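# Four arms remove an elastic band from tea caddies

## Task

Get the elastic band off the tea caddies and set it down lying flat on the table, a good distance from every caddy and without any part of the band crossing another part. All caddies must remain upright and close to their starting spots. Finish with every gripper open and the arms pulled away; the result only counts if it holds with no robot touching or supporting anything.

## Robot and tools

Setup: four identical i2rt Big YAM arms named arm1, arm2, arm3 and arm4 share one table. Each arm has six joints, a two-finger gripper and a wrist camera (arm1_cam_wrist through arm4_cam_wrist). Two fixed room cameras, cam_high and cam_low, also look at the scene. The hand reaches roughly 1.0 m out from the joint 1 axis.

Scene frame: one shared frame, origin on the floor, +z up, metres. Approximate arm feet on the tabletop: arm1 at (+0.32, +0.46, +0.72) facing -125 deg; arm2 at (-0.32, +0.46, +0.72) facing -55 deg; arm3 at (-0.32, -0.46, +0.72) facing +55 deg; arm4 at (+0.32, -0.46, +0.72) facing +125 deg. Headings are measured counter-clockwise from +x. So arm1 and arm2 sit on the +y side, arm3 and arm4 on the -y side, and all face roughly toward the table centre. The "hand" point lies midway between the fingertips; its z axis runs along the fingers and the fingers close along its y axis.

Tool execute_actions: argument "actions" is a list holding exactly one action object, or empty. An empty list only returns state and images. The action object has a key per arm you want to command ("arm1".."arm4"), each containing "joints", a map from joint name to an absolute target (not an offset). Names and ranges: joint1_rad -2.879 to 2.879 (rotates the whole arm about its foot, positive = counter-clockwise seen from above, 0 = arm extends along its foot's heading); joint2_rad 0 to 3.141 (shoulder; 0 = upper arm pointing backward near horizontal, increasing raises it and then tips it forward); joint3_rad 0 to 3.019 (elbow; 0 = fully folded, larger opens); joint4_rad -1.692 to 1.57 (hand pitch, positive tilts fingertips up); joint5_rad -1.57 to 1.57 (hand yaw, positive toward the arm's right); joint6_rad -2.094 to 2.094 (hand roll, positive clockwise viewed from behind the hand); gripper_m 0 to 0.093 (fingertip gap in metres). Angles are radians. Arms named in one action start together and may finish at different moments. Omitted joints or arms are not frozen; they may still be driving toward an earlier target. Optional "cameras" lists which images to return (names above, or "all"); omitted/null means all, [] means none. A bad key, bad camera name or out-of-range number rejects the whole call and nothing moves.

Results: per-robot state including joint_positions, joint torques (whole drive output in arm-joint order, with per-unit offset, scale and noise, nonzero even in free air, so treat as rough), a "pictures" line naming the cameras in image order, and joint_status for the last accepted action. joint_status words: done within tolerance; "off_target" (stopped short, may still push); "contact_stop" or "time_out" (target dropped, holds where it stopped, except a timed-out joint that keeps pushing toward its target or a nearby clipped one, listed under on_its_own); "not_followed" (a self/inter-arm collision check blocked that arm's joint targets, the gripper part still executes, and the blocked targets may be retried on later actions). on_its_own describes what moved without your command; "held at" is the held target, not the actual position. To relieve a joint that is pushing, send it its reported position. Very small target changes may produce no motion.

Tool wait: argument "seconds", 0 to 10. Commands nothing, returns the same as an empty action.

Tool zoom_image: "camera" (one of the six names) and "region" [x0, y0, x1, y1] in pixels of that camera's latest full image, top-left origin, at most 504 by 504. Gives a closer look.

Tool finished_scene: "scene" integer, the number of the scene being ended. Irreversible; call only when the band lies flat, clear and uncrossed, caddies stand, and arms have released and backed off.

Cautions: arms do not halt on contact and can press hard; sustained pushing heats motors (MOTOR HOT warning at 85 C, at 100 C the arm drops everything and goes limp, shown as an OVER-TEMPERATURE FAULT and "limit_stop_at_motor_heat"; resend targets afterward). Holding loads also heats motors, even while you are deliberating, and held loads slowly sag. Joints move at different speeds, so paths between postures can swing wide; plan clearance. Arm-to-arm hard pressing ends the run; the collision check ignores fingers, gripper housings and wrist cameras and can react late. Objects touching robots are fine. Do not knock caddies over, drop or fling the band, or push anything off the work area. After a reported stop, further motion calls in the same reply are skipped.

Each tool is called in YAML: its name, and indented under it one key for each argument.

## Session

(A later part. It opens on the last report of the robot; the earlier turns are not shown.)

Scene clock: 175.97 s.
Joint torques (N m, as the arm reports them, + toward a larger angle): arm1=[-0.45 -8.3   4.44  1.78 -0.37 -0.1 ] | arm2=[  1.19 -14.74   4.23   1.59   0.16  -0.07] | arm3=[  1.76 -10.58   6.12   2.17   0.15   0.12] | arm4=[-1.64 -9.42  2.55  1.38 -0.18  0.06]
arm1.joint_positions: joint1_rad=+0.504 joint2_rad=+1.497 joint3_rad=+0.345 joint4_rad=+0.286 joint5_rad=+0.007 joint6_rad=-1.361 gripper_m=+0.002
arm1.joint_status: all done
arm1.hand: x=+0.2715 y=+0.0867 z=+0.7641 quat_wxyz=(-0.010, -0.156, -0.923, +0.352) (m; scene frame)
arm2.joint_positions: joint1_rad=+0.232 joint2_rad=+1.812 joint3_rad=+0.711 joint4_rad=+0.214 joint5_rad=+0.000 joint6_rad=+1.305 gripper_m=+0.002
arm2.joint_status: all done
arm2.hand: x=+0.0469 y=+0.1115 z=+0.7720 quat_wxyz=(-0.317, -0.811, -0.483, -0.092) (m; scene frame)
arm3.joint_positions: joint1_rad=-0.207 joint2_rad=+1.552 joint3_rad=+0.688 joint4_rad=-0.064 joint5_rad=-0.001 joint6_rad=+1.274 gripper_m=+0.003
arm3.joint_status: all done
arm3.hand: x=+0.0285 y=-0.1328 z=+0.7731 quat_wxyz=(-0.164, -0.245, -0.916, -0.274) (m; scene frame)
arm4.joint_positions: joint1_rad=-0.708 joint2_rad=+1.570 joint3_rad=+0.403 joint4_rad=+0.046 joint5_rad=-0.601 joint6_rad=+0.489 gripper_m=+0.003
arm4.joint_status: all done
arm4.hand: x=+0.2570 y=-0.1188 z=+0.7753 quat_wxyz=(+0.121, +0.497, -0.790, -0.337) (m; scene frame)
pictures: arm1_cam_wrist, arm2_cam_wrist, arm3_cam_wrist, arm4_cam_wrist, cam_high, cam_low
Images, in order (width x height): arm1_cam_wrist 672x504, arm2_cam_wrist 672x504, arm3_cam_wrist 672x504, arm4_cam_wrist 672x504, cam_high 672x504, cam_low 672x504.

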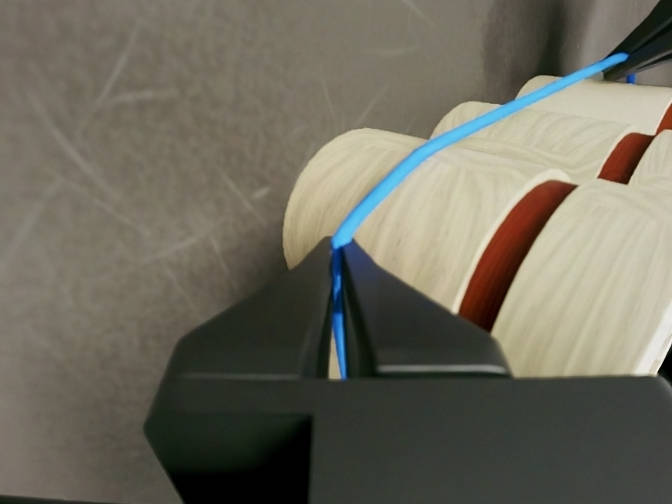

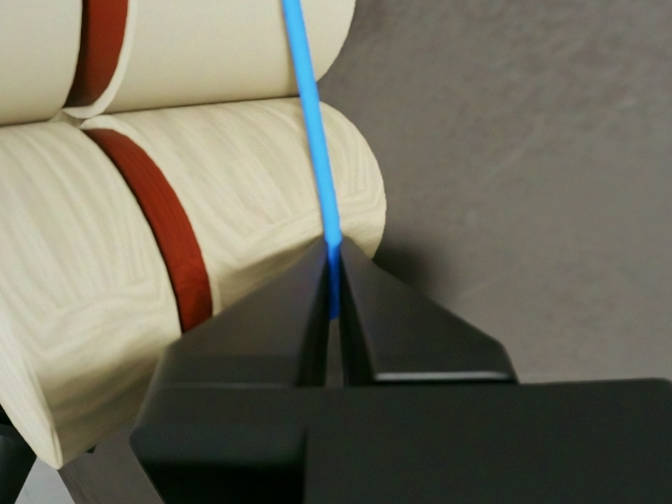

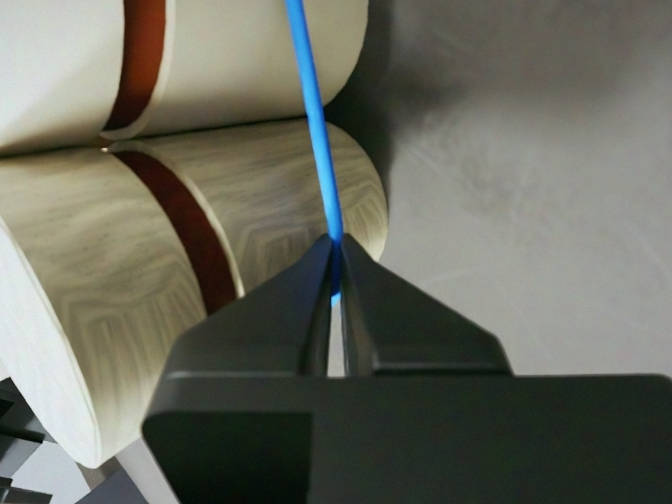

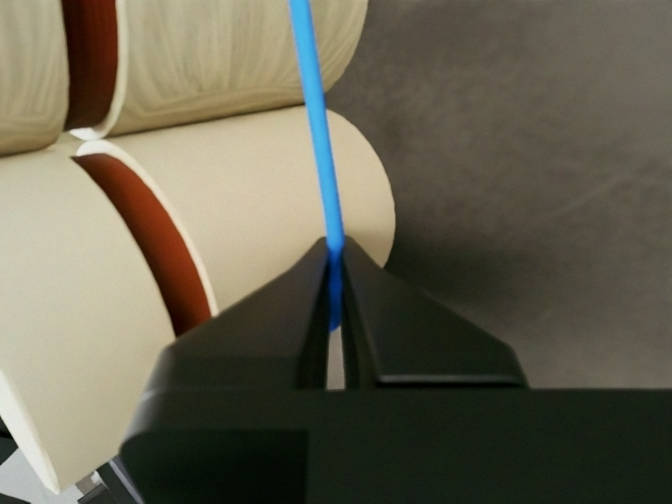

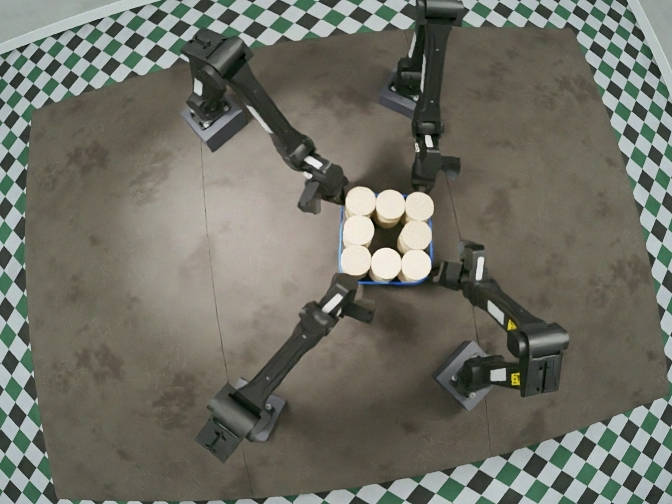

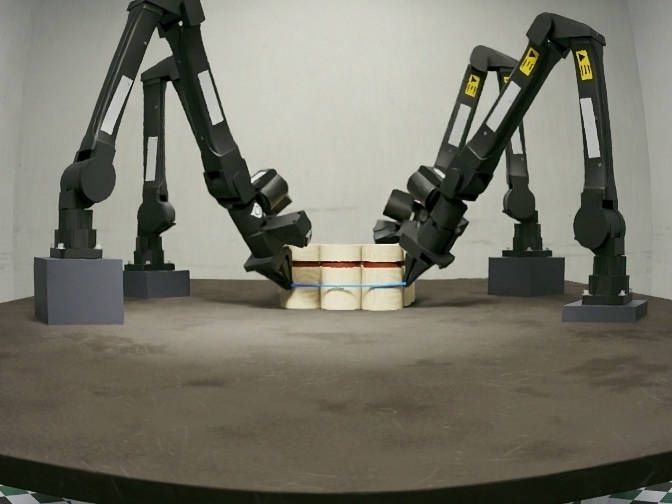

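execute_actions:
  actions: []

Scene clock: 181.97 s.
Joint torques (N m, as the arm reports them, + toward a larger angle): arm1=[-0.55 -8.37  4.57  1.69 -0.34 -0.08] | arm2=[  1.59 -14.52   4.01   1.63   0.18  -0.07] | arm3=[  1.86 -10.47   6.02   2.11   0.17   0.13] | arm4=[-1.71 -9.41  2.56  1.37 -0.19  0.07]
arm1.joint_positions: joint1_rad=+0.504 joint2_rad=+1.497 joint3_rad=+0.345 joint4_rad=+0.286 joint5_rad=+0.007 joint6_rad=-1.361 gripper_m=+0.002
arm1.joint_status: all done
arm1.hand: x=+0.2715 y=+0.0867 z=+0.7641 quat_wxyz=(-0.010, -0.156, -0.923, +0.352) (m; scene frame)
arm2.joint_positions: joint1_rad=+0.232 joint2_rad=+1.812 joint3_rad=+0.711 joint4_rad=+0.214 joint5_rad=+0.000 joint6_rad=+1.305 gripper_m=+0.002
arm2.joint_status: all done
arm2.hand: x=+0.0469 y=+0.1115 z=+0.7720 quat_wxyz=(-0.317, -0.811, -0.483, -0.092) (m; scene frame)
arm3.joint_positions: joint1_rad=-0.207 joint2_rad=+1.552 joint3_rad=+0.688 joint4_rad=-0.064 joint5_rad=-0.001 joint6_rad=+1.274 gripper_m=+0.003
arm3.joint_status: all done
arm3.hand: x=+0.0285 y=-0.1328 z=+0.7731 quat_wxyz=(-0.164, -0.245, -0.916, -0.274) (m; scene frame)
arm4.joint_positions: joint1_rad=-0.708 joint2_rad=+1.570 joint3_rad=+0.403 joint4_rad=+0.046 joint5_rad=-0.601 joint6_rad=+0.489 gripper_m=+0.003
arm4.joint_status: all done
arm4.hand: x=+0.2570 y=-0.1188 z=+0.7753 quat_wxyz=(+0.121, +0.497, -0.790, -0.337) (m; scene frame)
pictures: arm1_cam_wrist, arm2_cam_wrist, arm3_cam_wrist, arm4_cam_wrist, cam_high, cam_low
Images, in order (width x height): arm1_cam_wrist 672x504, arm2_cam_wrist 672x504, arm3_cam_wrist 672x504, arm4_cam_wrist 672x504, cam_high 672x504, cam_low 672x504.

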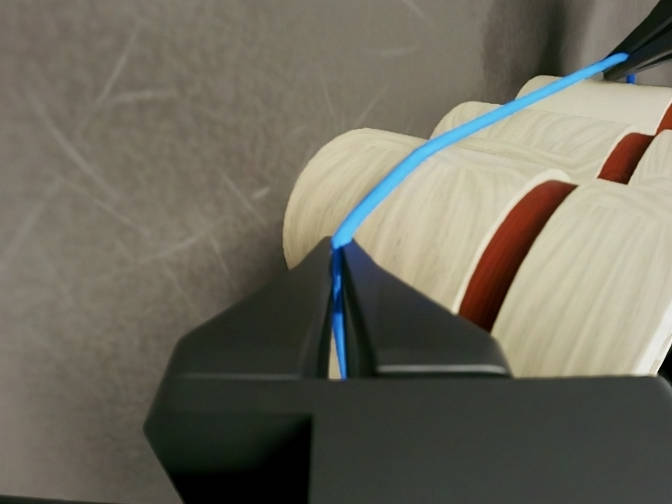

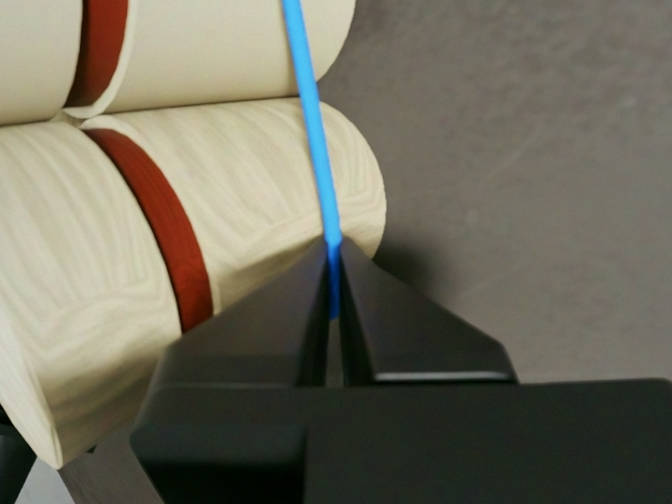

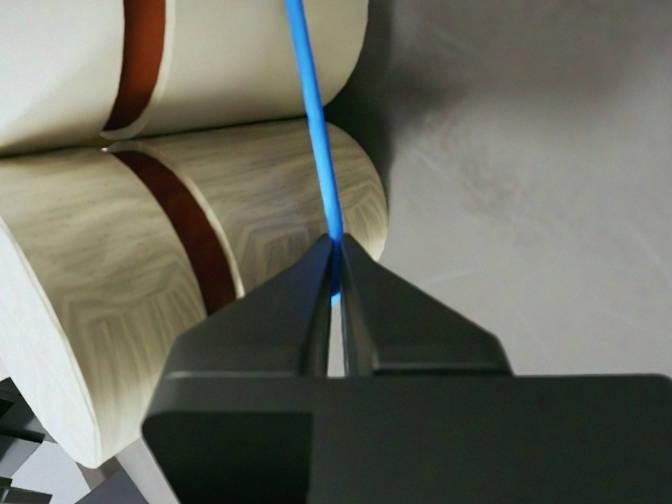

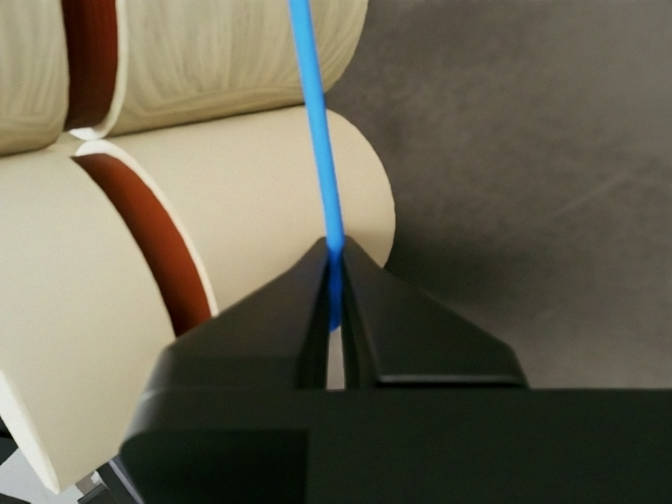

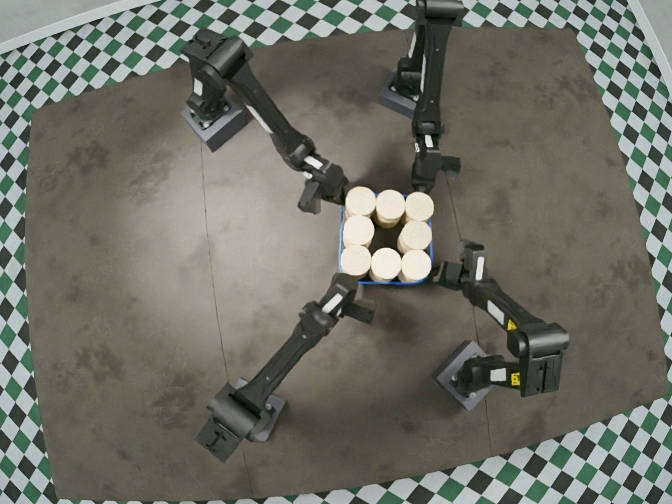

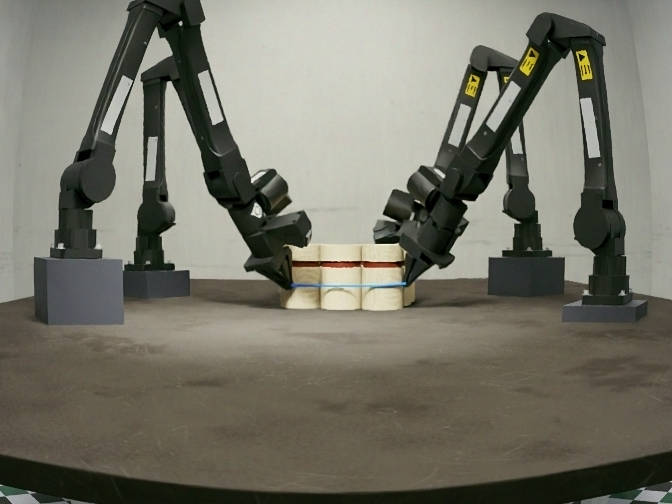

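execute_actions:
  actions:
    - {"arm1":{"joints":{"joint1_rad":0.621,"joint2_rad":1.52,"joint3_rad":0.385,"joint4_rad":0.265}},"arm2":{"joints":{"joint1_rad":0.311,"joint2_rad":1.772,"joint3_rad":0.648,"joint4_rad":0.236}},"arm3":{"joints":{"joint1_rad":-0.123,"joint2_rad":1.50,"joint3_rad":0.625}},"arm4":{"joints":{"joint1_rad":-0.684,"joint2_rad":1.494,"joint3_rad":0.293,"joint4_rad":0.081}}}
  cameras: ["cam_high","cam_low","arm1_cam_wrist"]

Scene clock: 205.30 s.
Joint torques (N m, as the arm reports them, + toward a larger angle): arm1=[ 1.33 -6.5   6.07  1.   -1.13 -0.09] | arm2=[  2.19 -13.16   2.63   0.99  -0.2   -0.14] | arm3=[ 2.28 -9.22  4.9   1.05 -0.34  0.1 ] | arm4=[-1.2  -7.25  1.37  0.77  0.16  0.02]
arm1.joint_positions: joint1_rad=+0.588 joint2_rad=+1.497 joint3_rad=+0.377 joint4_rad=+0.286 joint5_rad=+0.023 joint6_rad=-1.361 gripper_m=+0.002
arm1.joint_status: all done
arm1.hand: x=+0.2997 y=+0.0672 z=+0.7746 quat_wxyz=(-0.018, -0.119, -0.922, +0.367) (m; scene frame)
arm2.joint_positions: joint1_rad=+0.300 joint2_rad=+1.776 joint3_rad=+0.675 joint4_rad=+0.253 joint5_rad=+0.008 joint6_rad=+1.308 gripper_m=+0.002
arm2.joint_status: all done
arm2.hand: x=+0.0647 y=+0.1397 z=+0.7837 quat_wxyz=(-0.332, -0.790, -0.504, -0.106) (m; scene frame)
arm3.joint_positions: joint1_rad=-0.138 joint2_rad=+1.503 joint3_rad=+0.646 joint4_rad=-0.038 joint5_rad=+0.011 joint6_rad=+1.276 gripper_m=+0.003
arm3.joint_status: all done
arm3.hand: x=-0.0006 y=-0.1183 z=+0.7824 quat_wxyz=(-0.166, -0.214, -0.918, -0.290) (m; scene frame)
arm4.joint_positions: joint1_rad=-0.681 joint2_rad=+1.488 joint3_rad=+0.323 joint4_rad=+0.092 joint5_rad=-0.608 joint6_rad=+0.493 gripper_m=+0.003
arm4.joint_status: all done
arm4.hand: x=+0.2454 y=-0.1424 z=+0.7850 quat_wxyz=(+0.116, +0.510, -0.776, -0.354) (m; scene frame)
pictures: arm1_cam_wrist, cam_high, cam_low
Images, in order (width x height): arm1_cam_wrist 672x504, cam_high 672x504, cam_low 672x504.

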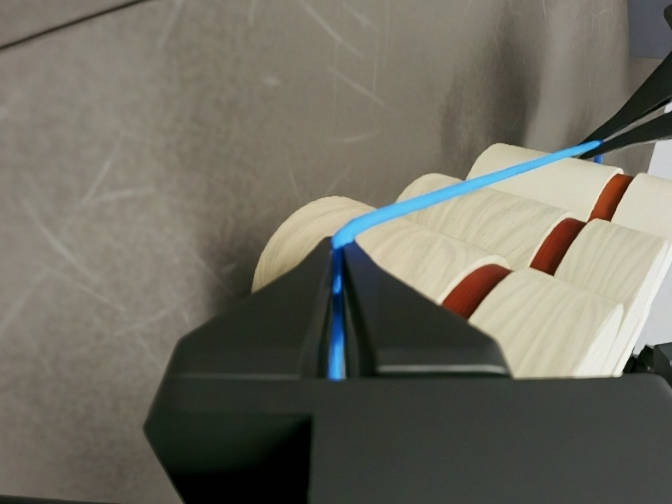

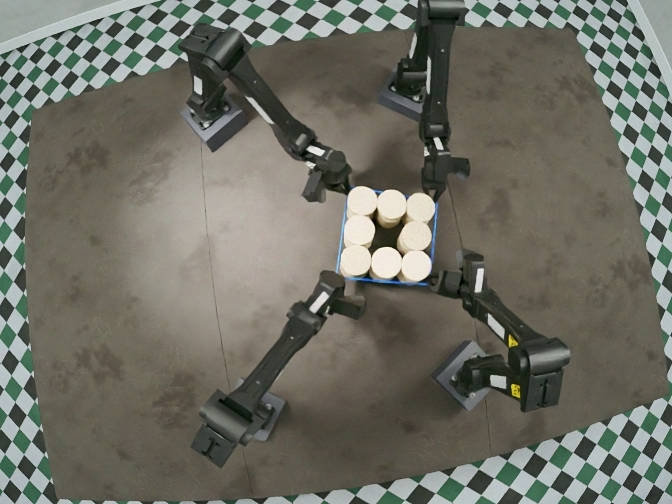

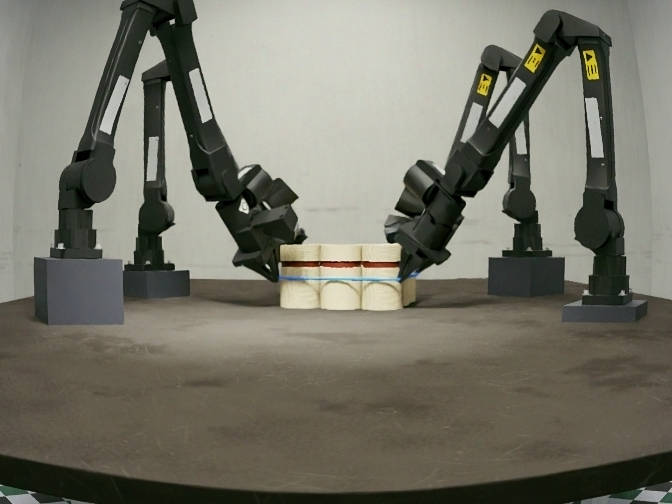

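execute_actions:
  actions:
    - {"arm1":{"joints":{"joint1_rad":0.68,"joint2_rad":1.593,"joint3_rad":0.475}},"arm2":{"joints":{"joint1_rad":0.401,"joint2_rad":1.826,"joint3_rad":0.729}},"arm3":{"joints":{"joint1_rad":-0.023,"joint2_rad":1.567,"joint3_rad":0.72}},"arm4":{"joints":{"joint1_rad":-0.518,"joint3_rad":0.267,"joint4_rad":0.07}}}
  cameras: ["cam_high","cam_low","arm1_cam_wrist"]

Scene clock: 221.50 s.
Joint torques (N m, as the arm reports them, + toward a larger angle): arm1=[ 1.93 -8.21  6.53  1.04 -1.43 -0.07] | arm2=[  3.19 -11.72   4.32   0.96  -0.51  -0.13] | arm3=[  3.15 -10.16   6.76   0.93  -0.82   0.09] | arm4=[ 0.01 -7.07  0.59  0.   -0.39  0.  ]
arm1.joint_positions: joint1_rad=+0.642 joint2_rad=+1.572 joint3_rad=+0.464 joint4_rad=+0.286 joint5_rad=+0.029 joint6_rad=-1.361 gripper_m=+0.002
arm1.joint_status: all done
arm1.hand: x=+0.3201 y=+0.0316 z=+0.7752 quat_wxyz=(-0.025, -0.095, -0.923, +0.372) (m; scene frame)
arm2.joint_positions: joint1_rad=+0.381 joint2_rad=+1.800 joint3_rad=+0.739 joint4_rad=+0.253 joint5_rad=+0.015 joint6_rad=+1.310 gripper_m=+0.002
arm2.joint_status: all done
arm2.hand: x=+0.1127 y=+0.1539 z=+0.7941 quat_wxyz=(-0.346, -0.765, -0.530, -0.123) (m; scene frame)
arm3.joint_positions: joint1_rad=-0.054 joint2_rad=+1.563 joint3_rad=+0.717 joint4_rad=-0.038 joint5_rad=+0.022 joint6_rad=+1.279 gripper_m=+0.003
arm3.joint_status: all done
arm3.hand: x=-0.0115 y=-0.0719 z=+0.7843 quat_wxyz=(-0.161, -0.179, -0.923, -0.300) (m; scene frame)
arm4.joint_positions: joint1_rad=-0.528 joint2_rad=+1.488 joint3_rad=+0.304 joint4_rad=+0.097 joint5_rad=-0.596 joint6_rad=+0.496 gripper_m=+0.003
arm4.joint_status: all done
arm4.hand: x=+0.2002 y=-0.1656 z=+0.7800 quat_wxyz=(+0.141, +0.565, -0.740, -0.337) (m; scene frame)
pictures: arm1_cam_wrist, cam_high, cam_low
Images, in order (width x height): arm1_cam_wrist 672x504, cam_high 672x504, cam_low 672x504.

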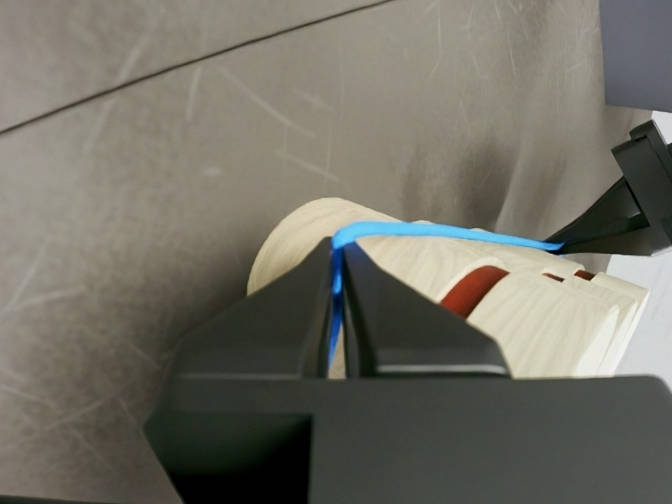

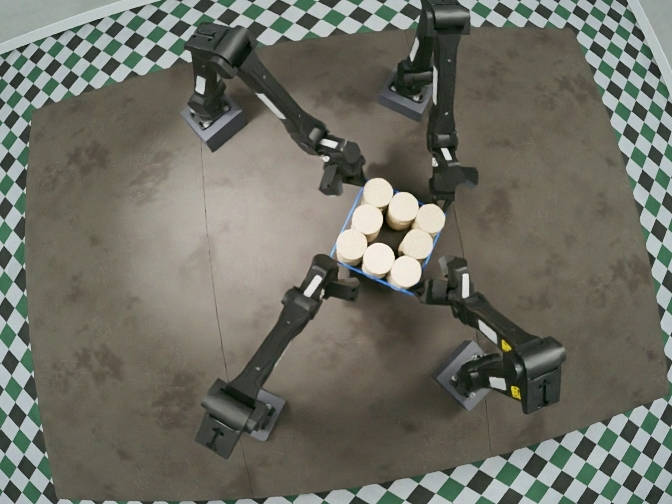

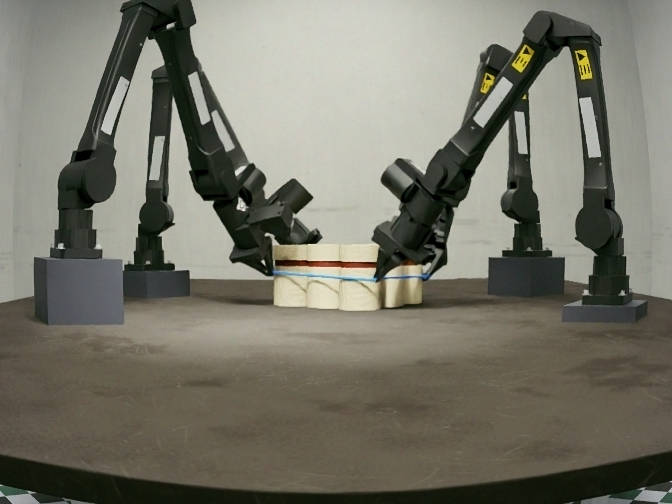

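zoom_image:
  camera: "cam_high"
  region: [300, 150, 480, 320]

Region (300, 150, 480, 320) of cam_high's 672x504 image, scaled by 2.800, with more detail than that image has.

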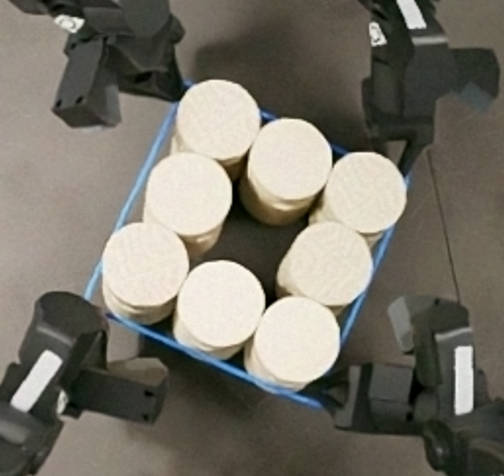

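execute_actions:
  actions:
    - {"arm1":{"joints":{"joint1_rad":0.647,"joint2_rad":1.521,"joint3_rad":0.385}},"arm2":{"joints":{"joint1_rad":0.344,"joint2_rad":1.788,"joint3_rad":0.665}},"arm3":{"joints":{"joint1_rad":-0.072,"joint2_rad":1.52,"joint3_rad":0.649}},"arm4":{"joints":{"joint1_rad":-0.595}}}
  cameras: ["cam_high","cam_low","arm1_cam_wrist"]

zoom_image:
  camera: "cam_high"
  region: [300, 150, 480, 320]

Scene clock: 233.60 s.
Joint torques (N m, as the arm reports them, + toward a larger angle): arm1=[ 1.53 -9.03  4.13  0.97 -1.44 -0.1 ] | arm2=[  2.95 -13.61   2.66   1.01  -0.52  -0.12] | arm3=[  2.6  -10.24   5.01   1.04  -0.81   0.1 ] | arm4=[-1.24 -7.12  0.67 -0.01 -0.38 -0.02]
arm1.joint_positions: joint1_rad=+0.614 joint2_rad=+1.529 joint3_rad=+0.402 joint4_rad=+0.286 joint5_rad=+0.030 joint6_rad=-1.361 gripper_m=+0.002
arm1.joint_status: all done
arm1.hand: x=+0.3084 y=+0.0581 z=+0.7713 quat_wxyz=(-0.018, -0.109, -0.925, +0.364) (m; scene frame)
arm2.joint_positions: joint1_rad=+0.324 joint2_rad=+1.795 joint3_rad=+0.692 joint4_rad=+0.253 joint5_rad=+0.015 joint6_rad=+1.310 gripper_m=+0.002
arm2.joint_status: all done
arm2.hand: x=+0.0758 y=+0.1445 z=+0.7802 quat_wxyz=(-0.330, -0.786, -0.512, -0.107) (m; scene frame)
arm3.joint_positions: joint1_rad=-0.093 joint2_rad=+1.528 joint3_rad=+0.667 joint4_rad=-0.038 joint5_rad=+0.022 joint6_rad=+1.279 gripper_m=+0.003
arm3.joint_status: all done
arm3.hand: x=-0.0100 y=-0.0996 z=+0.7800 quat_wxyz=(-0.163, -0.197, -0.922, -0.290) (m; scene frame)
arm4.joint_positions: joint1_rad=-0.592 joint2_rad=+1.488 joint3_rad=+0.304 joint4_rad=+0.097 joint5_rad=-0.596 joint6_rad=+0.496 gripper_m=+0.003
arm4.joint_status: all done
arm4.hand: x=+0.2190 y=-0.1586 z=+0.7800 quat_wxyz=(+0.131, +0.542, -0.757, -0.341) (m; scene frame)
pictures: arm1_cam_wrist, cam_high, cam_low
Images, in order (width x height): arm1_cam_wrist 672x504, cam_high 672x504, cam_low 672x504.

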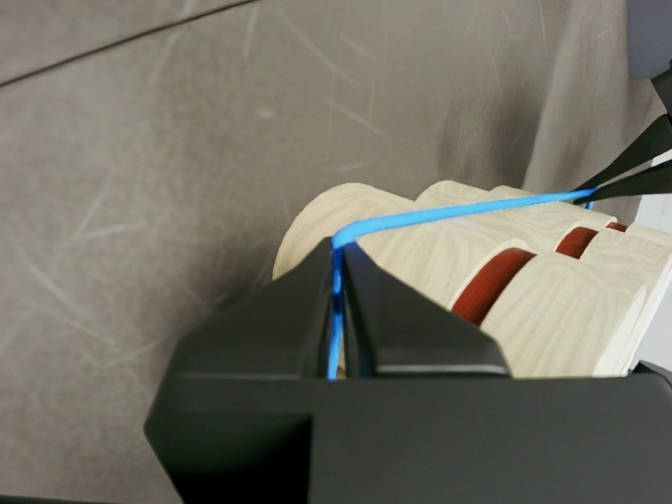

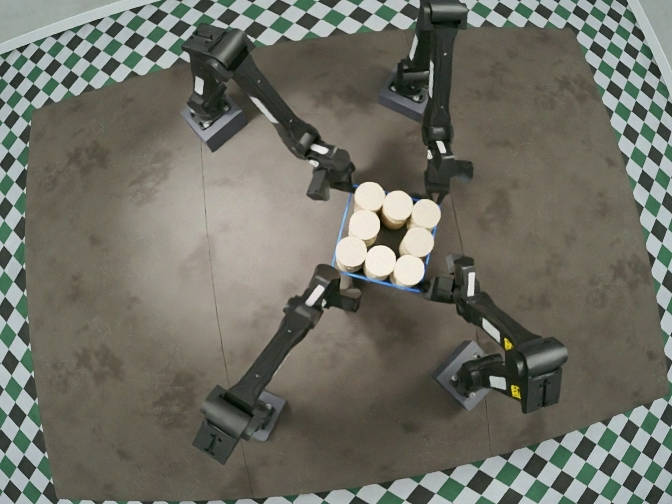

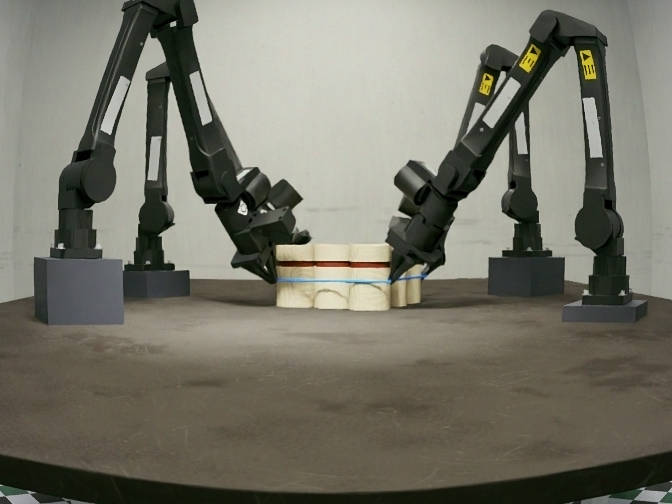

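Region (300, 150, 480, 320) of cam_high's 672x504 image, scaled by 2.800, with more detail than that image has.

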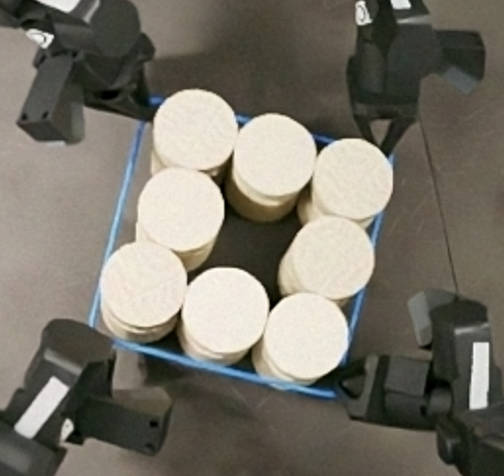

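execute_actions:
  actions:
    - {"arm1":{"joints":{"joint1_rad":0.732,"joint5_rad":-0.02}},"arm2":{"joints":{"joint1_rad":0.409,"joint2_rad":1.762,"joint3_rad":0.616,"joint4_rad":0.219,"joint5_rad":-0.01}},"arm3":{"joints":{"joint1_rad":-0.008,"joint2_rad":1.487,"joint3_rad":0.602,"joint4_rad":-0.062,"joint5_rad":-0.013}},"arm4":{"joints":{"joint1_rad":-0.606,"joint2_rad":1.445,"joint3_rad":0.193,"joint4_rad":0.045}}}
  cameras: ["cam_high","cam_low","arm1_cam_wrist"]

zoom_image:
  camera: "cam_high"
  region: [300, 150, 480, 320]

Scene clock: 243.43 s.
Joint torques (N m, as the arm reports them, + toward a larger angle): arm1=[ 4.46 -8.96  4.19  1.02 -2.27 -0.07] | arm2=[  4.38 -12.66   1.19   0.17  -0.97  -0.14] | arm3=[ 4.24 -9.18  3.94  0.59 -1.18  0.06] | arm4=[-1.65 -5.23 -1.25 -1.01 -0.34 -0.02]
arm1.joint_positions: joint1_rad=+0.665 joint2_rad=+1.529 joint3_rad=+0.402 joint4_rad=+0.286 joint5_rad=+0.026 joint6_rad=-1.361 gripper_m=+0.002
arm1.joint_status: joint1_rad time_out (moved +0.051 of +0.118); joint5_rad time_out (moved -0.004 of -0.050)
arm1.on_its_own: joint1_rad reads +0.665 and still pushes toward +0.732 since a time_out; joint5_rad reads +0.026 and still pushes toward -0.020 since a time_out
arm1.hand: x=+0.3294 y=+0.0580 z=+0.7711 quat_wxyz=(-0.029, -0.084, -0.927, +0.363) (m; scene frame)
arm2.joint_positions: joint1_rad=+0.372 joint2_rad=+1.760 joint3_rad=+0.659 joint4_rad=+0.253 joint5_rad=+0.015 joint6_rad=+1.312 gripper_m=+0.002
arm2.joint_status: all done
arm2.hand: x=+0.0816 y=+0.1703 z=+0.7867 quat_wxyz=(-0.329, -0.773, -0.530, -0.116) (m; scene frame)
arm3.joint_positions: joint1_rad=-0.052 joint2_rad=+1.489 joint3_rad=+0.636 joint4_rad=-0.036 joint5_rad=+0.017 joint6_rad=+1.281 gripper_m=+0.003
arm3.joint_status: all done
arm3.hand: x=-0.0322 y=-0.0956 z=+0.7852 quat_wxyz=(-0.157, -0.178, -0.924, -0.299) (m; scene frame)
arm4.joint_positions: joint1_rad=-0.598 joint2_rad=+1.429 joint3_rad=+0.259 joint4_rad=+0.097 joint5_rad=-0.597 joint6_rad=+0.499 gripper_m=+0.003
arm4.joint_status: all done
arm4.hand: x=+0.2210 y=-0.1732 z=+0.7850 quat_wxyz=(+0.127, +0.539, -0.757, -0.347) (m; scene frame)
pictures: arm1_cam_wrist, cam_high, cam_low
Images, in order (width x height): arm1_cam_wrist 672x504, cam_high 672x504, cam_low 672x504.

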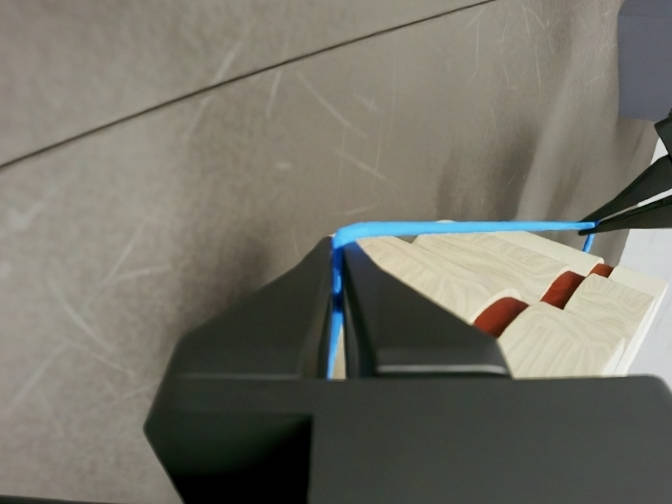

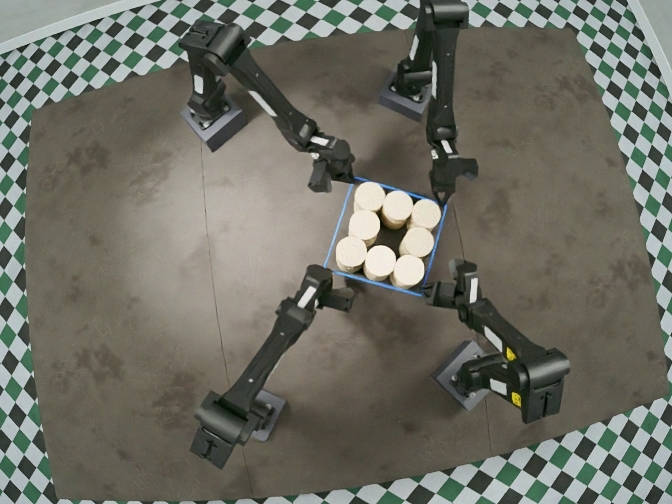

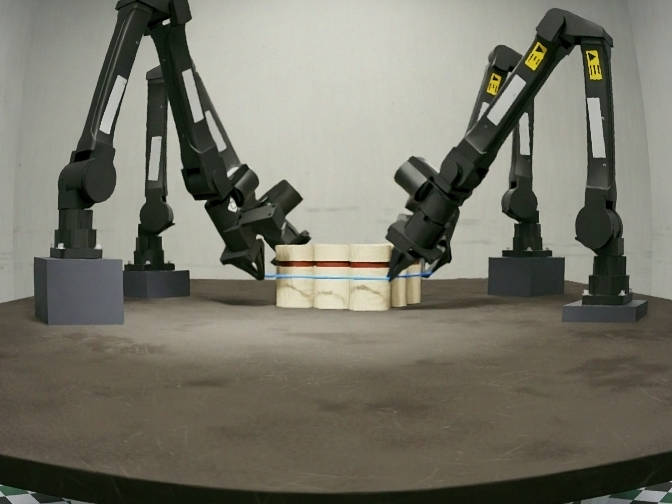

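Region (300, 150, 480, 320) of cam_high's 672x504 image, scaled by 2.800, with more detail than that image has.

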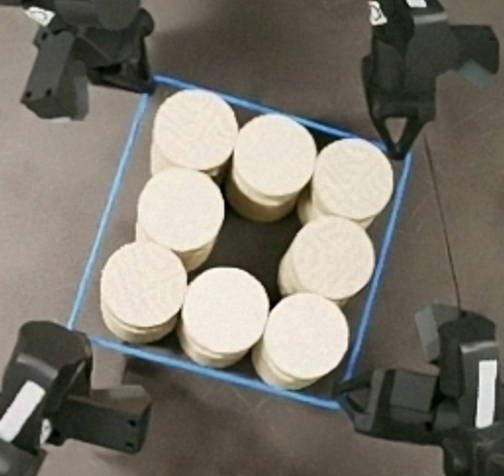

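execute_actions:
  actions:
    - {"arm1":{"joints":{"joint2_rad":1.35,"joint3_rad":0.33}},"arm2":{"joints":{"joint2_rad":1.63,"joint3_rad":0.575}},"arm3":{"joints":{"joint2_rad":1.354,"joint3_rad":0.577}},"arm4":{"joints":{"joint2_rad":1.168,"joint3_rad":0.113}}}
  cameras: ["cam_high","cam_low"]

zoom_image:
  camera: "cam_high"
  region: [300, 150, 480, 320]

Scene clock: 256.13 s.
Joint torques (N m, as the arm reports them, + toward a larger angle): arm1=[ 4.46 -6.02  4.41  1.17 -2.48 -0.07] | arm2=[  3.96 -10.06   2.28   0.35  -1.08  -0.13] | arm3=[ 4.32 -7.26  4.56  0.7  -1.23  0.03] | arm4=[-1.54 -2.13  0.54 -0.72 -0.3  -0.05]
arm1.joint_positions: joint1_rad=+0.665 joint2_rad=+1.341 joint3_rad=+0.358 joint4_rad=+0.286 joint5_rad=+0.031 joint6_rad=-1.361 gripper_m=+0.002
arm1.joint_status: all done
arm1.on_its_own: joint1_rad reads +0.665 and still pushes toward +0.732 since a time_out; joint5_rad reads +0.031 and still pushes toward -0.020 since a time_out
arm1.hand: x=+0.3291 y=+0.0586 z=+0.8266 quat_wxyz=(-0.036, -0.083, -0.899, +0.429) (m; scene frame)
arm2.joint_positions: joint1_rad=+0.372 joint2_rad=+1.613 joint3_rad=+0.617 joint4_rad=+0.253 joint5_rad=+0.016 joint6_rad=+1.313 gripper_m=+0.002
arm2.joint_status: all done
arm2.hand: x=+0.0808 y=+0.1699 z=+0.8409 quat_wxyz=(-0.375, -0.758, -0.518, -0.132) (m; scene frame)
arm3.joint_positions: joint1_rad=-0.052 joint2_rad=+1.347 joint3_rad=+0.612 joint4_rad=-0.035 joint5_rad=+0.019 joint6_rad=+1.282 gripper_m=+0.003
arm3.joint_status: all done
arm3.hand: x=-0.0324 y=-0.0971 z=+0.8379 quat_wxyz=(-0.183, -0.175, -0.903, -0.348) (m; scene frame)
arm4.joint_positions: joint1_rad=-0.600 joint2_rad=+1.151 joint3_rad=+0.178 joint4_rad=+0.097 joint5_rad=-0.597 joint6_rad=+0.500 gripper_m=+0.003
arm4.joint_status: all done
arm4.hand: x=+0.2217 y=-0.1781 z=+0.8337 quat_wxyz=(+0.074, +0.547, -0.720, -0.420) (m; scene frame)
pictures: cam_high, cam_low
Images, in order (width x height): cam_high 672x504, cam_low 672x504.

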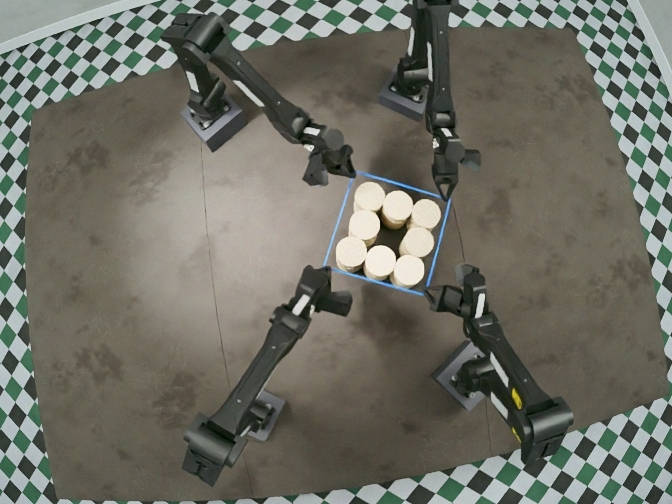

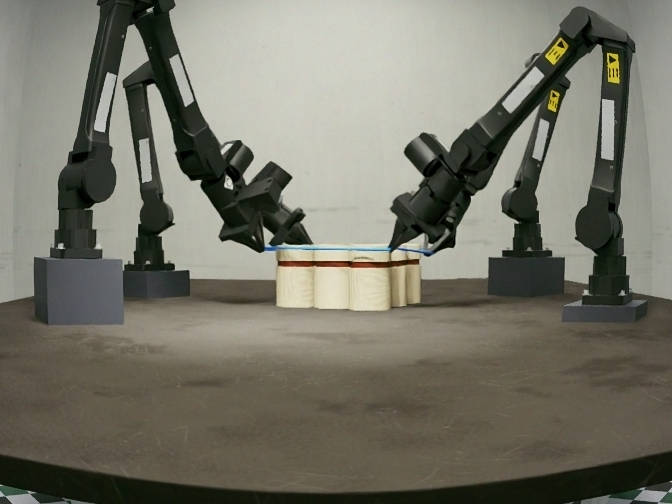

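Region (300, 150, 480, 320) of cam_high's 672x504 image, scaled by 2.800, with more detail than that image has.

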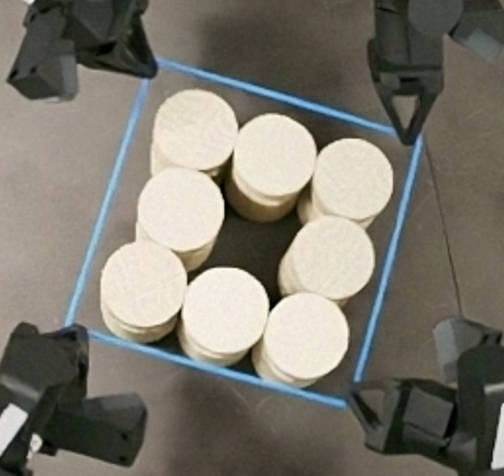

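execute_actions:
  actions:
    - {"arm1":{"joints":{"joint2_rad":1.075,"joint3_rad":0.299}},"arm2":{"joints":{"joint2_rad":1.42,"joint3_rad":0.54}},"arm3":{"joints":{"joint2_rad":1.16,"joint3_rad":0.574}},"arm4":{"joints":{"joint2_rad":0.715,"joint3_rad":0.045}}}
  cameras: ["cam_high","cam_low"]

Scene clock: 290.73 s.
Joint torques (N m, as the arm reports them, + toward a larger angle): arm1=[ 4.82 -4.55  6.46  1.32 -2.54 -0.07] | arm2=[ 3.98 -8.54  4.29  0.53 -1.01 -0.14] | arm3=[ 4.18 -6.63  6.13  0.96 -1.28 -0.01] | arm4=[-1.24 -0.11  3.41 -0.06 -0.48 -0.04]
arm1.joint_positions: joint1_rad=+0.665 joint2_rad=+1.074 joint3_rad=+0.324 joint4_rad=+0.286 joint5_rad=+0.032 joint6_rad=-1.361 gripper_m=+0.002
arm1.joint_status: all done
arm1.on_its_own: joint1_rad reads +0.665 and still pushes toward +0.732 since a time_out; joint5_rad reads +0.032 and still pushes toward -0.020 since a time_out
arm1.hand: x=+0.3294 y=+0.0616 z=+0.9128 quat_wxyz=(-0.048, -0.080, -0.843, +0.530) (m; scene frame)
arm2.joint_positions: joint1_rad=+0.372 joint2_rad=+1.405 joint3_rad=+0.576 joint4_rad=+0.250 joint5_rad=+0.016 joint6_rad=+1.313 gripper_m=+0.002
arm2.joint_status: all done
arm2.hand: x=+0.0776 y=+0.1713 z=+0.9210 quat_wxyz=(-0.444, -0.729, -0.496, -0.157) (m; scene frame)
arm3.joint_positions: joint1_rad=-0.052 joint2_rad=+1.161 joint3_rad=+0.599 joint4_rad=-0.035 joint5_rad=+0.019 joint6_rad=+1.282 gripper_m=+0.003
arm3.joint_status: all done
arm3.hand: x=-0.0344 y=-0.1012 z=+0.9133 quat_wxyz=(-0.219, -0.170, -0.866, -0.417) (m; scene frame)
arm4.joint_positions: joint1_rad=-0.602 joint2_rad=+0.713 joint3_rad=+0.100 joint4_rad=+0.090 joint5_rad=-0.591 joint6_rad=+0.502 gripper_m=+0.003
arm4.joint_status: all done
arm4.hand: x=+0.2229 y=-0.1803 z=+0.9136 quat_wxyz=(-0.025, +0.550, -0.637, -0.540) (m; scene frame)
pictures: cam_high, cam_low
Images, in order (width x height): cam_high 672x504, cam_low 672x504.

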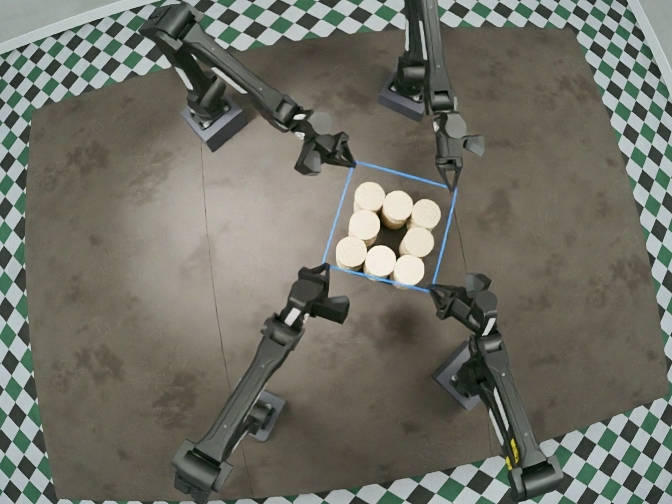

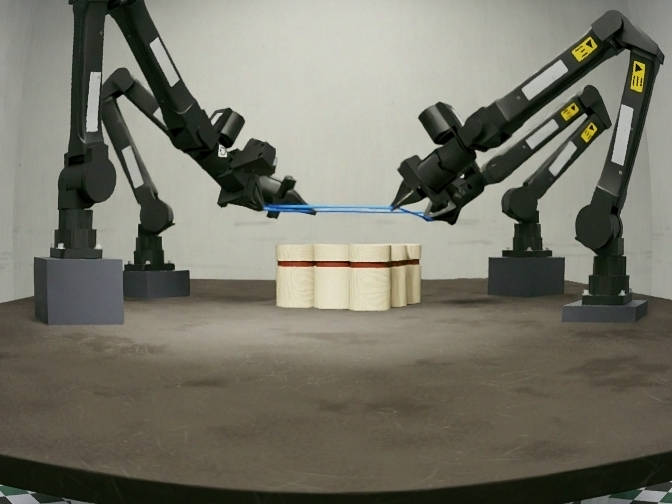

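execute_actions:
  actions:
    - {"arm1":{"joints":{"joint1_rad":0.245,"joint2_rad":1.04,"joint3_rad":0.362}},"arm2":{"joints":{"joint1_rad":0.072,"joint2_rad":1.005,"joint3_rad":0.26}},"arm3":{"joints":{"joint1_rad":0.237,"joint2_rad":0.89,"joint3_rad":0.442}},"arm4":{"joints":{"joint1_rad":-0.184,"joint2_rad":1.03,"joint3_rad":0.36}}}
  cameras: ["cam_high","cam_low"]

Scene clock: 305.73 s.
Joint torques (N m, as the arm reports them, + toward a larger angle): arm1=[ 0.87 -6.59  8.97  1.36 -1.17 -0.06] | arm2=[ 1.06 -4.56  5.76  0.98 -0.15 -0.18] | arm3=[ 4.11 -2.89  7.99  1.27 -1.36  0.01] | arm4=[ 0.63 -3.91  5.81  0.28 -0.88 -0.06]
arm1.joint_positions: joint1_rad=+0.222 joint2_rad=+1.056 joint3_rad=+0.358 joint4_rad=+0.286 joint5_rad=+0.004 joint6_rad=-1.361 gripper_m=+0.002
arm1.joint_status: all done
arm1.hand: x=+0.1570 y=+0.0839 z=+0.9381 quat_wxyz=(+0.056, -0.253, -0.792, +0.552) (m; scene frame)
arm2.joint_positions: joint1_rad=+0.074 joint2_rad=+1.008 joint3_rad=+0.286 joint4_rad=+0.243 joint5_rad=-0.004 joint6_rad=+1.313 gripper_m=+0.002
arm2.joint_status: all done
arm2.hand: x=-0.0871 y=+0.1551 z=+0.9433 quat_wxyz=(-0.503, -0.771, -0.377, -0.105) (m; scene frame)
arm3.joint_positions: joint1_rad=+0.193 joint2_rad=+0.889 joint3_rad=+0.449 joint4_rad=-0.039 joint5_rad=+0.021 joint6_rad=+1.282 gripper_m=+0.003
arm3.joint_status: all done
arm3.hand: x=-0.1544 y=-0.0982 z=+0.9421 quat_wxyz=(-0.186, -0.061, -0.850, -0.489) (m; scene frame)
arm4.joint_positions: joint1_rad=-0.200 joint2_rad=+1.021 joint3_rad=+0.379 joint4_rad=+0.082 joint5_rad=-0.583 joint6_rad=+0.502 gripper_m=+0.003
arm4.joint_status: all done
arm4.hand: x=+0.0860 y=-0.1557 z=+0.9561 quat_wxyz=(+0.088, +0.667, -0.527, -0.520) (m; scene frame)
pictures: cam_high, cam_low
Images, in order (width x height): cam_high 672x504, cam_low 672x504.

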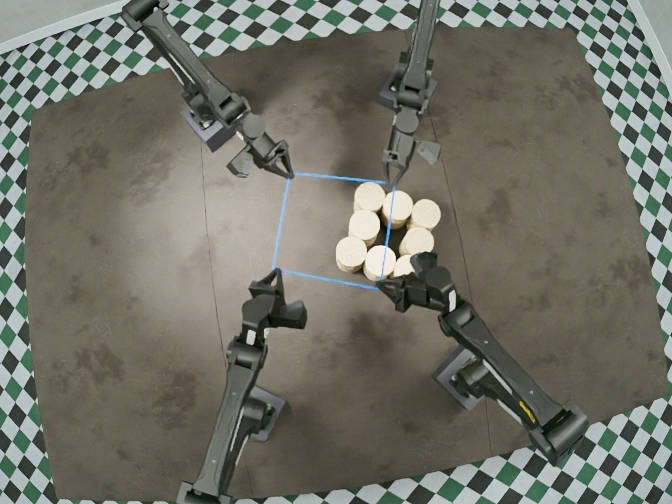

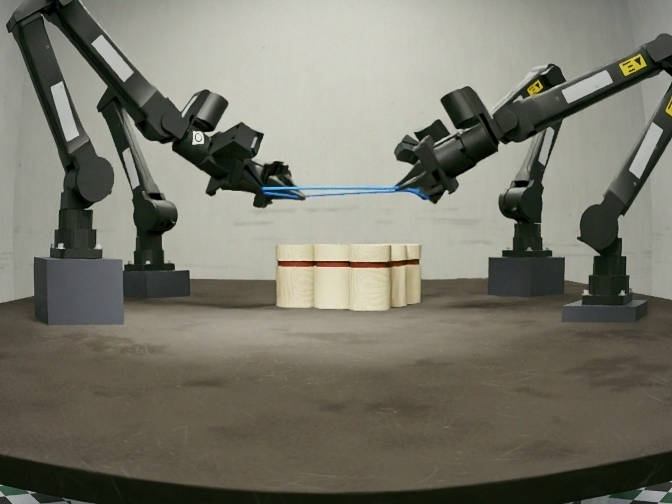

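execute_actions:
  actions:
    - {"arm1":{"joints":{"joint1_rad":-0.153,"joint2_rad":1.30,"joint3_rad":0.705,"joint4_rad":-0.03,"joint5_rad":0.0,"joint6_rad":-1.5}},"arm2":{"joints":{"joint1_rad":-0.458,"joint2_rad":0.876,"joint3_rad":0.54,"joint4_rad":-0.66,"joint5_rad":0.0,"joint6_rad":1.0}},"arm3":{"joints":{"joint1_rad":0.618,"joint2_rad":0.945,"joint3_rad":0.775,"joint4_rad":-0.825,"joint6_rad":1.7}},"arm4":{"joints":{"joint1_rad":0.187,"joint2_rad":1.38,"joint3_rad":0.80,"joint4_rad":-0.235,"joint5_rad":-0.3,"joint6_rad":1.0}}}
  cameras: ["cam_high","cam_low"]

Scene clock: 315.47 s.
Joint torques (N m, as the arm reports them, + toward a larger angle): arm1=[-1.13 -8.49  9.65  0.53 -0.11 -0.07] | arm2=[-0.06 -4.2  10.9   0.28  0.63 -0.26] | arm3=[ 3.1  -4.67 11.72  0.46 -1.11  0.11] | arm4=[  0.16 -10.37   6.68   0.04  -0.46   0.01]
arm1.joint_positions: joint1_rad=-0.154 joint2_rad=+1.291 joint3_rad=+0.699 joint4_rad=+0.011 joint5_rad=+0.001 joint6_rad=-1.483 gripper_m=+0.002
arm1.joint_status: all done
arm1.hand: x=-0.0354 y=+0.1050 z=+0.9545 quat_wxyz=(+0.162, -0.371, -0.794, +0.454) (m; scene frame)
arm2.joint_positions: joint1_rad=-0.442 joint2_rad=+0.879 joint3_rad=+0.515 joint4_rad=-0.633 joint5_rad=-0.011 joint6_rad=+1.013 gripper_m=+0.002
arm2.joint_status: all done
arm2.hand: x=-0.2739 y=+0.1386 z=+0.9456 quat_wxyz=(-0.271, -0.903, -0.329, +0.053) (m; scene frame)
arm3.joint_positions: joint1_rad=+0.586 joint2_rad=+0.952 joint3_rad=+0.734 joint4_rad=-0.801 joint5_rad=+0.016 joint6_rad=+1.691 gripper_m=+0.003
arm3.joint_status: all done
arm3.hand: x=-0.3083 y=-0.1031 z=+0.9375 quat_wxyz=(+0.008, -0.071, -0.958, -0.278) (m; scene frame)
arm4.joint_positions: joint1_rad=+0.175 joint2_rad=+1.364 joint3_rad=+0.810 joint4_rad=-0.195 joint5_rad=-0.290 joint6_rad=+0.997 gripper_m=+0.003
arm4.joint_status: all done
arm4.hand: x=-0.0744 y=-0.1323 z=+0.9632 quat_wxyz=(+0.173, +0.614, -0.670, -0.379) (m; scene frame)
pictures: cam_high, cam_low
Images, in order (width x height): cam_high 672x504, cam_low 672x504.

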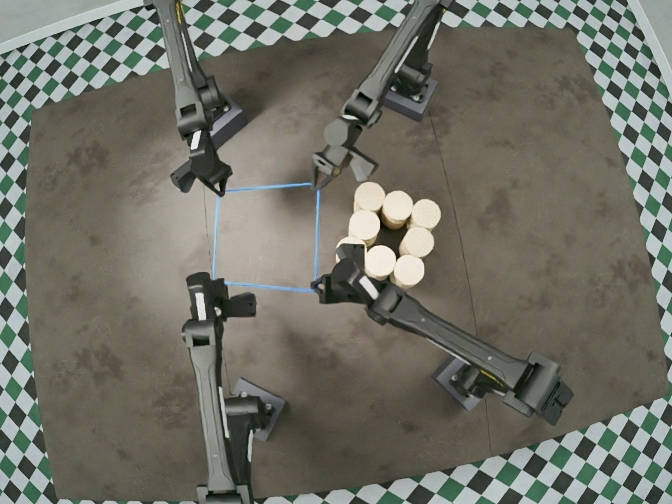

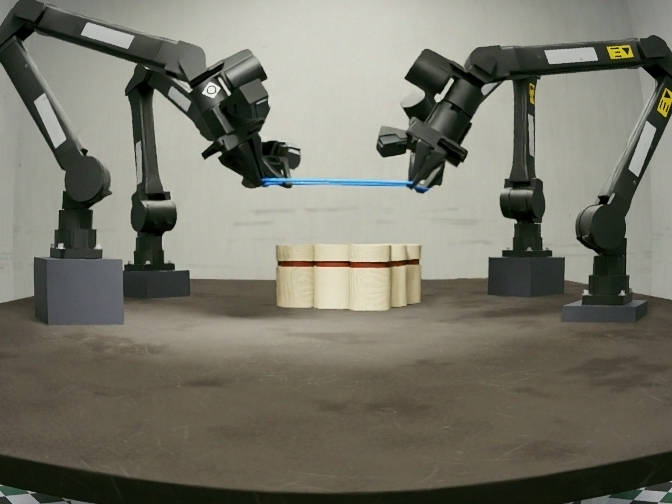

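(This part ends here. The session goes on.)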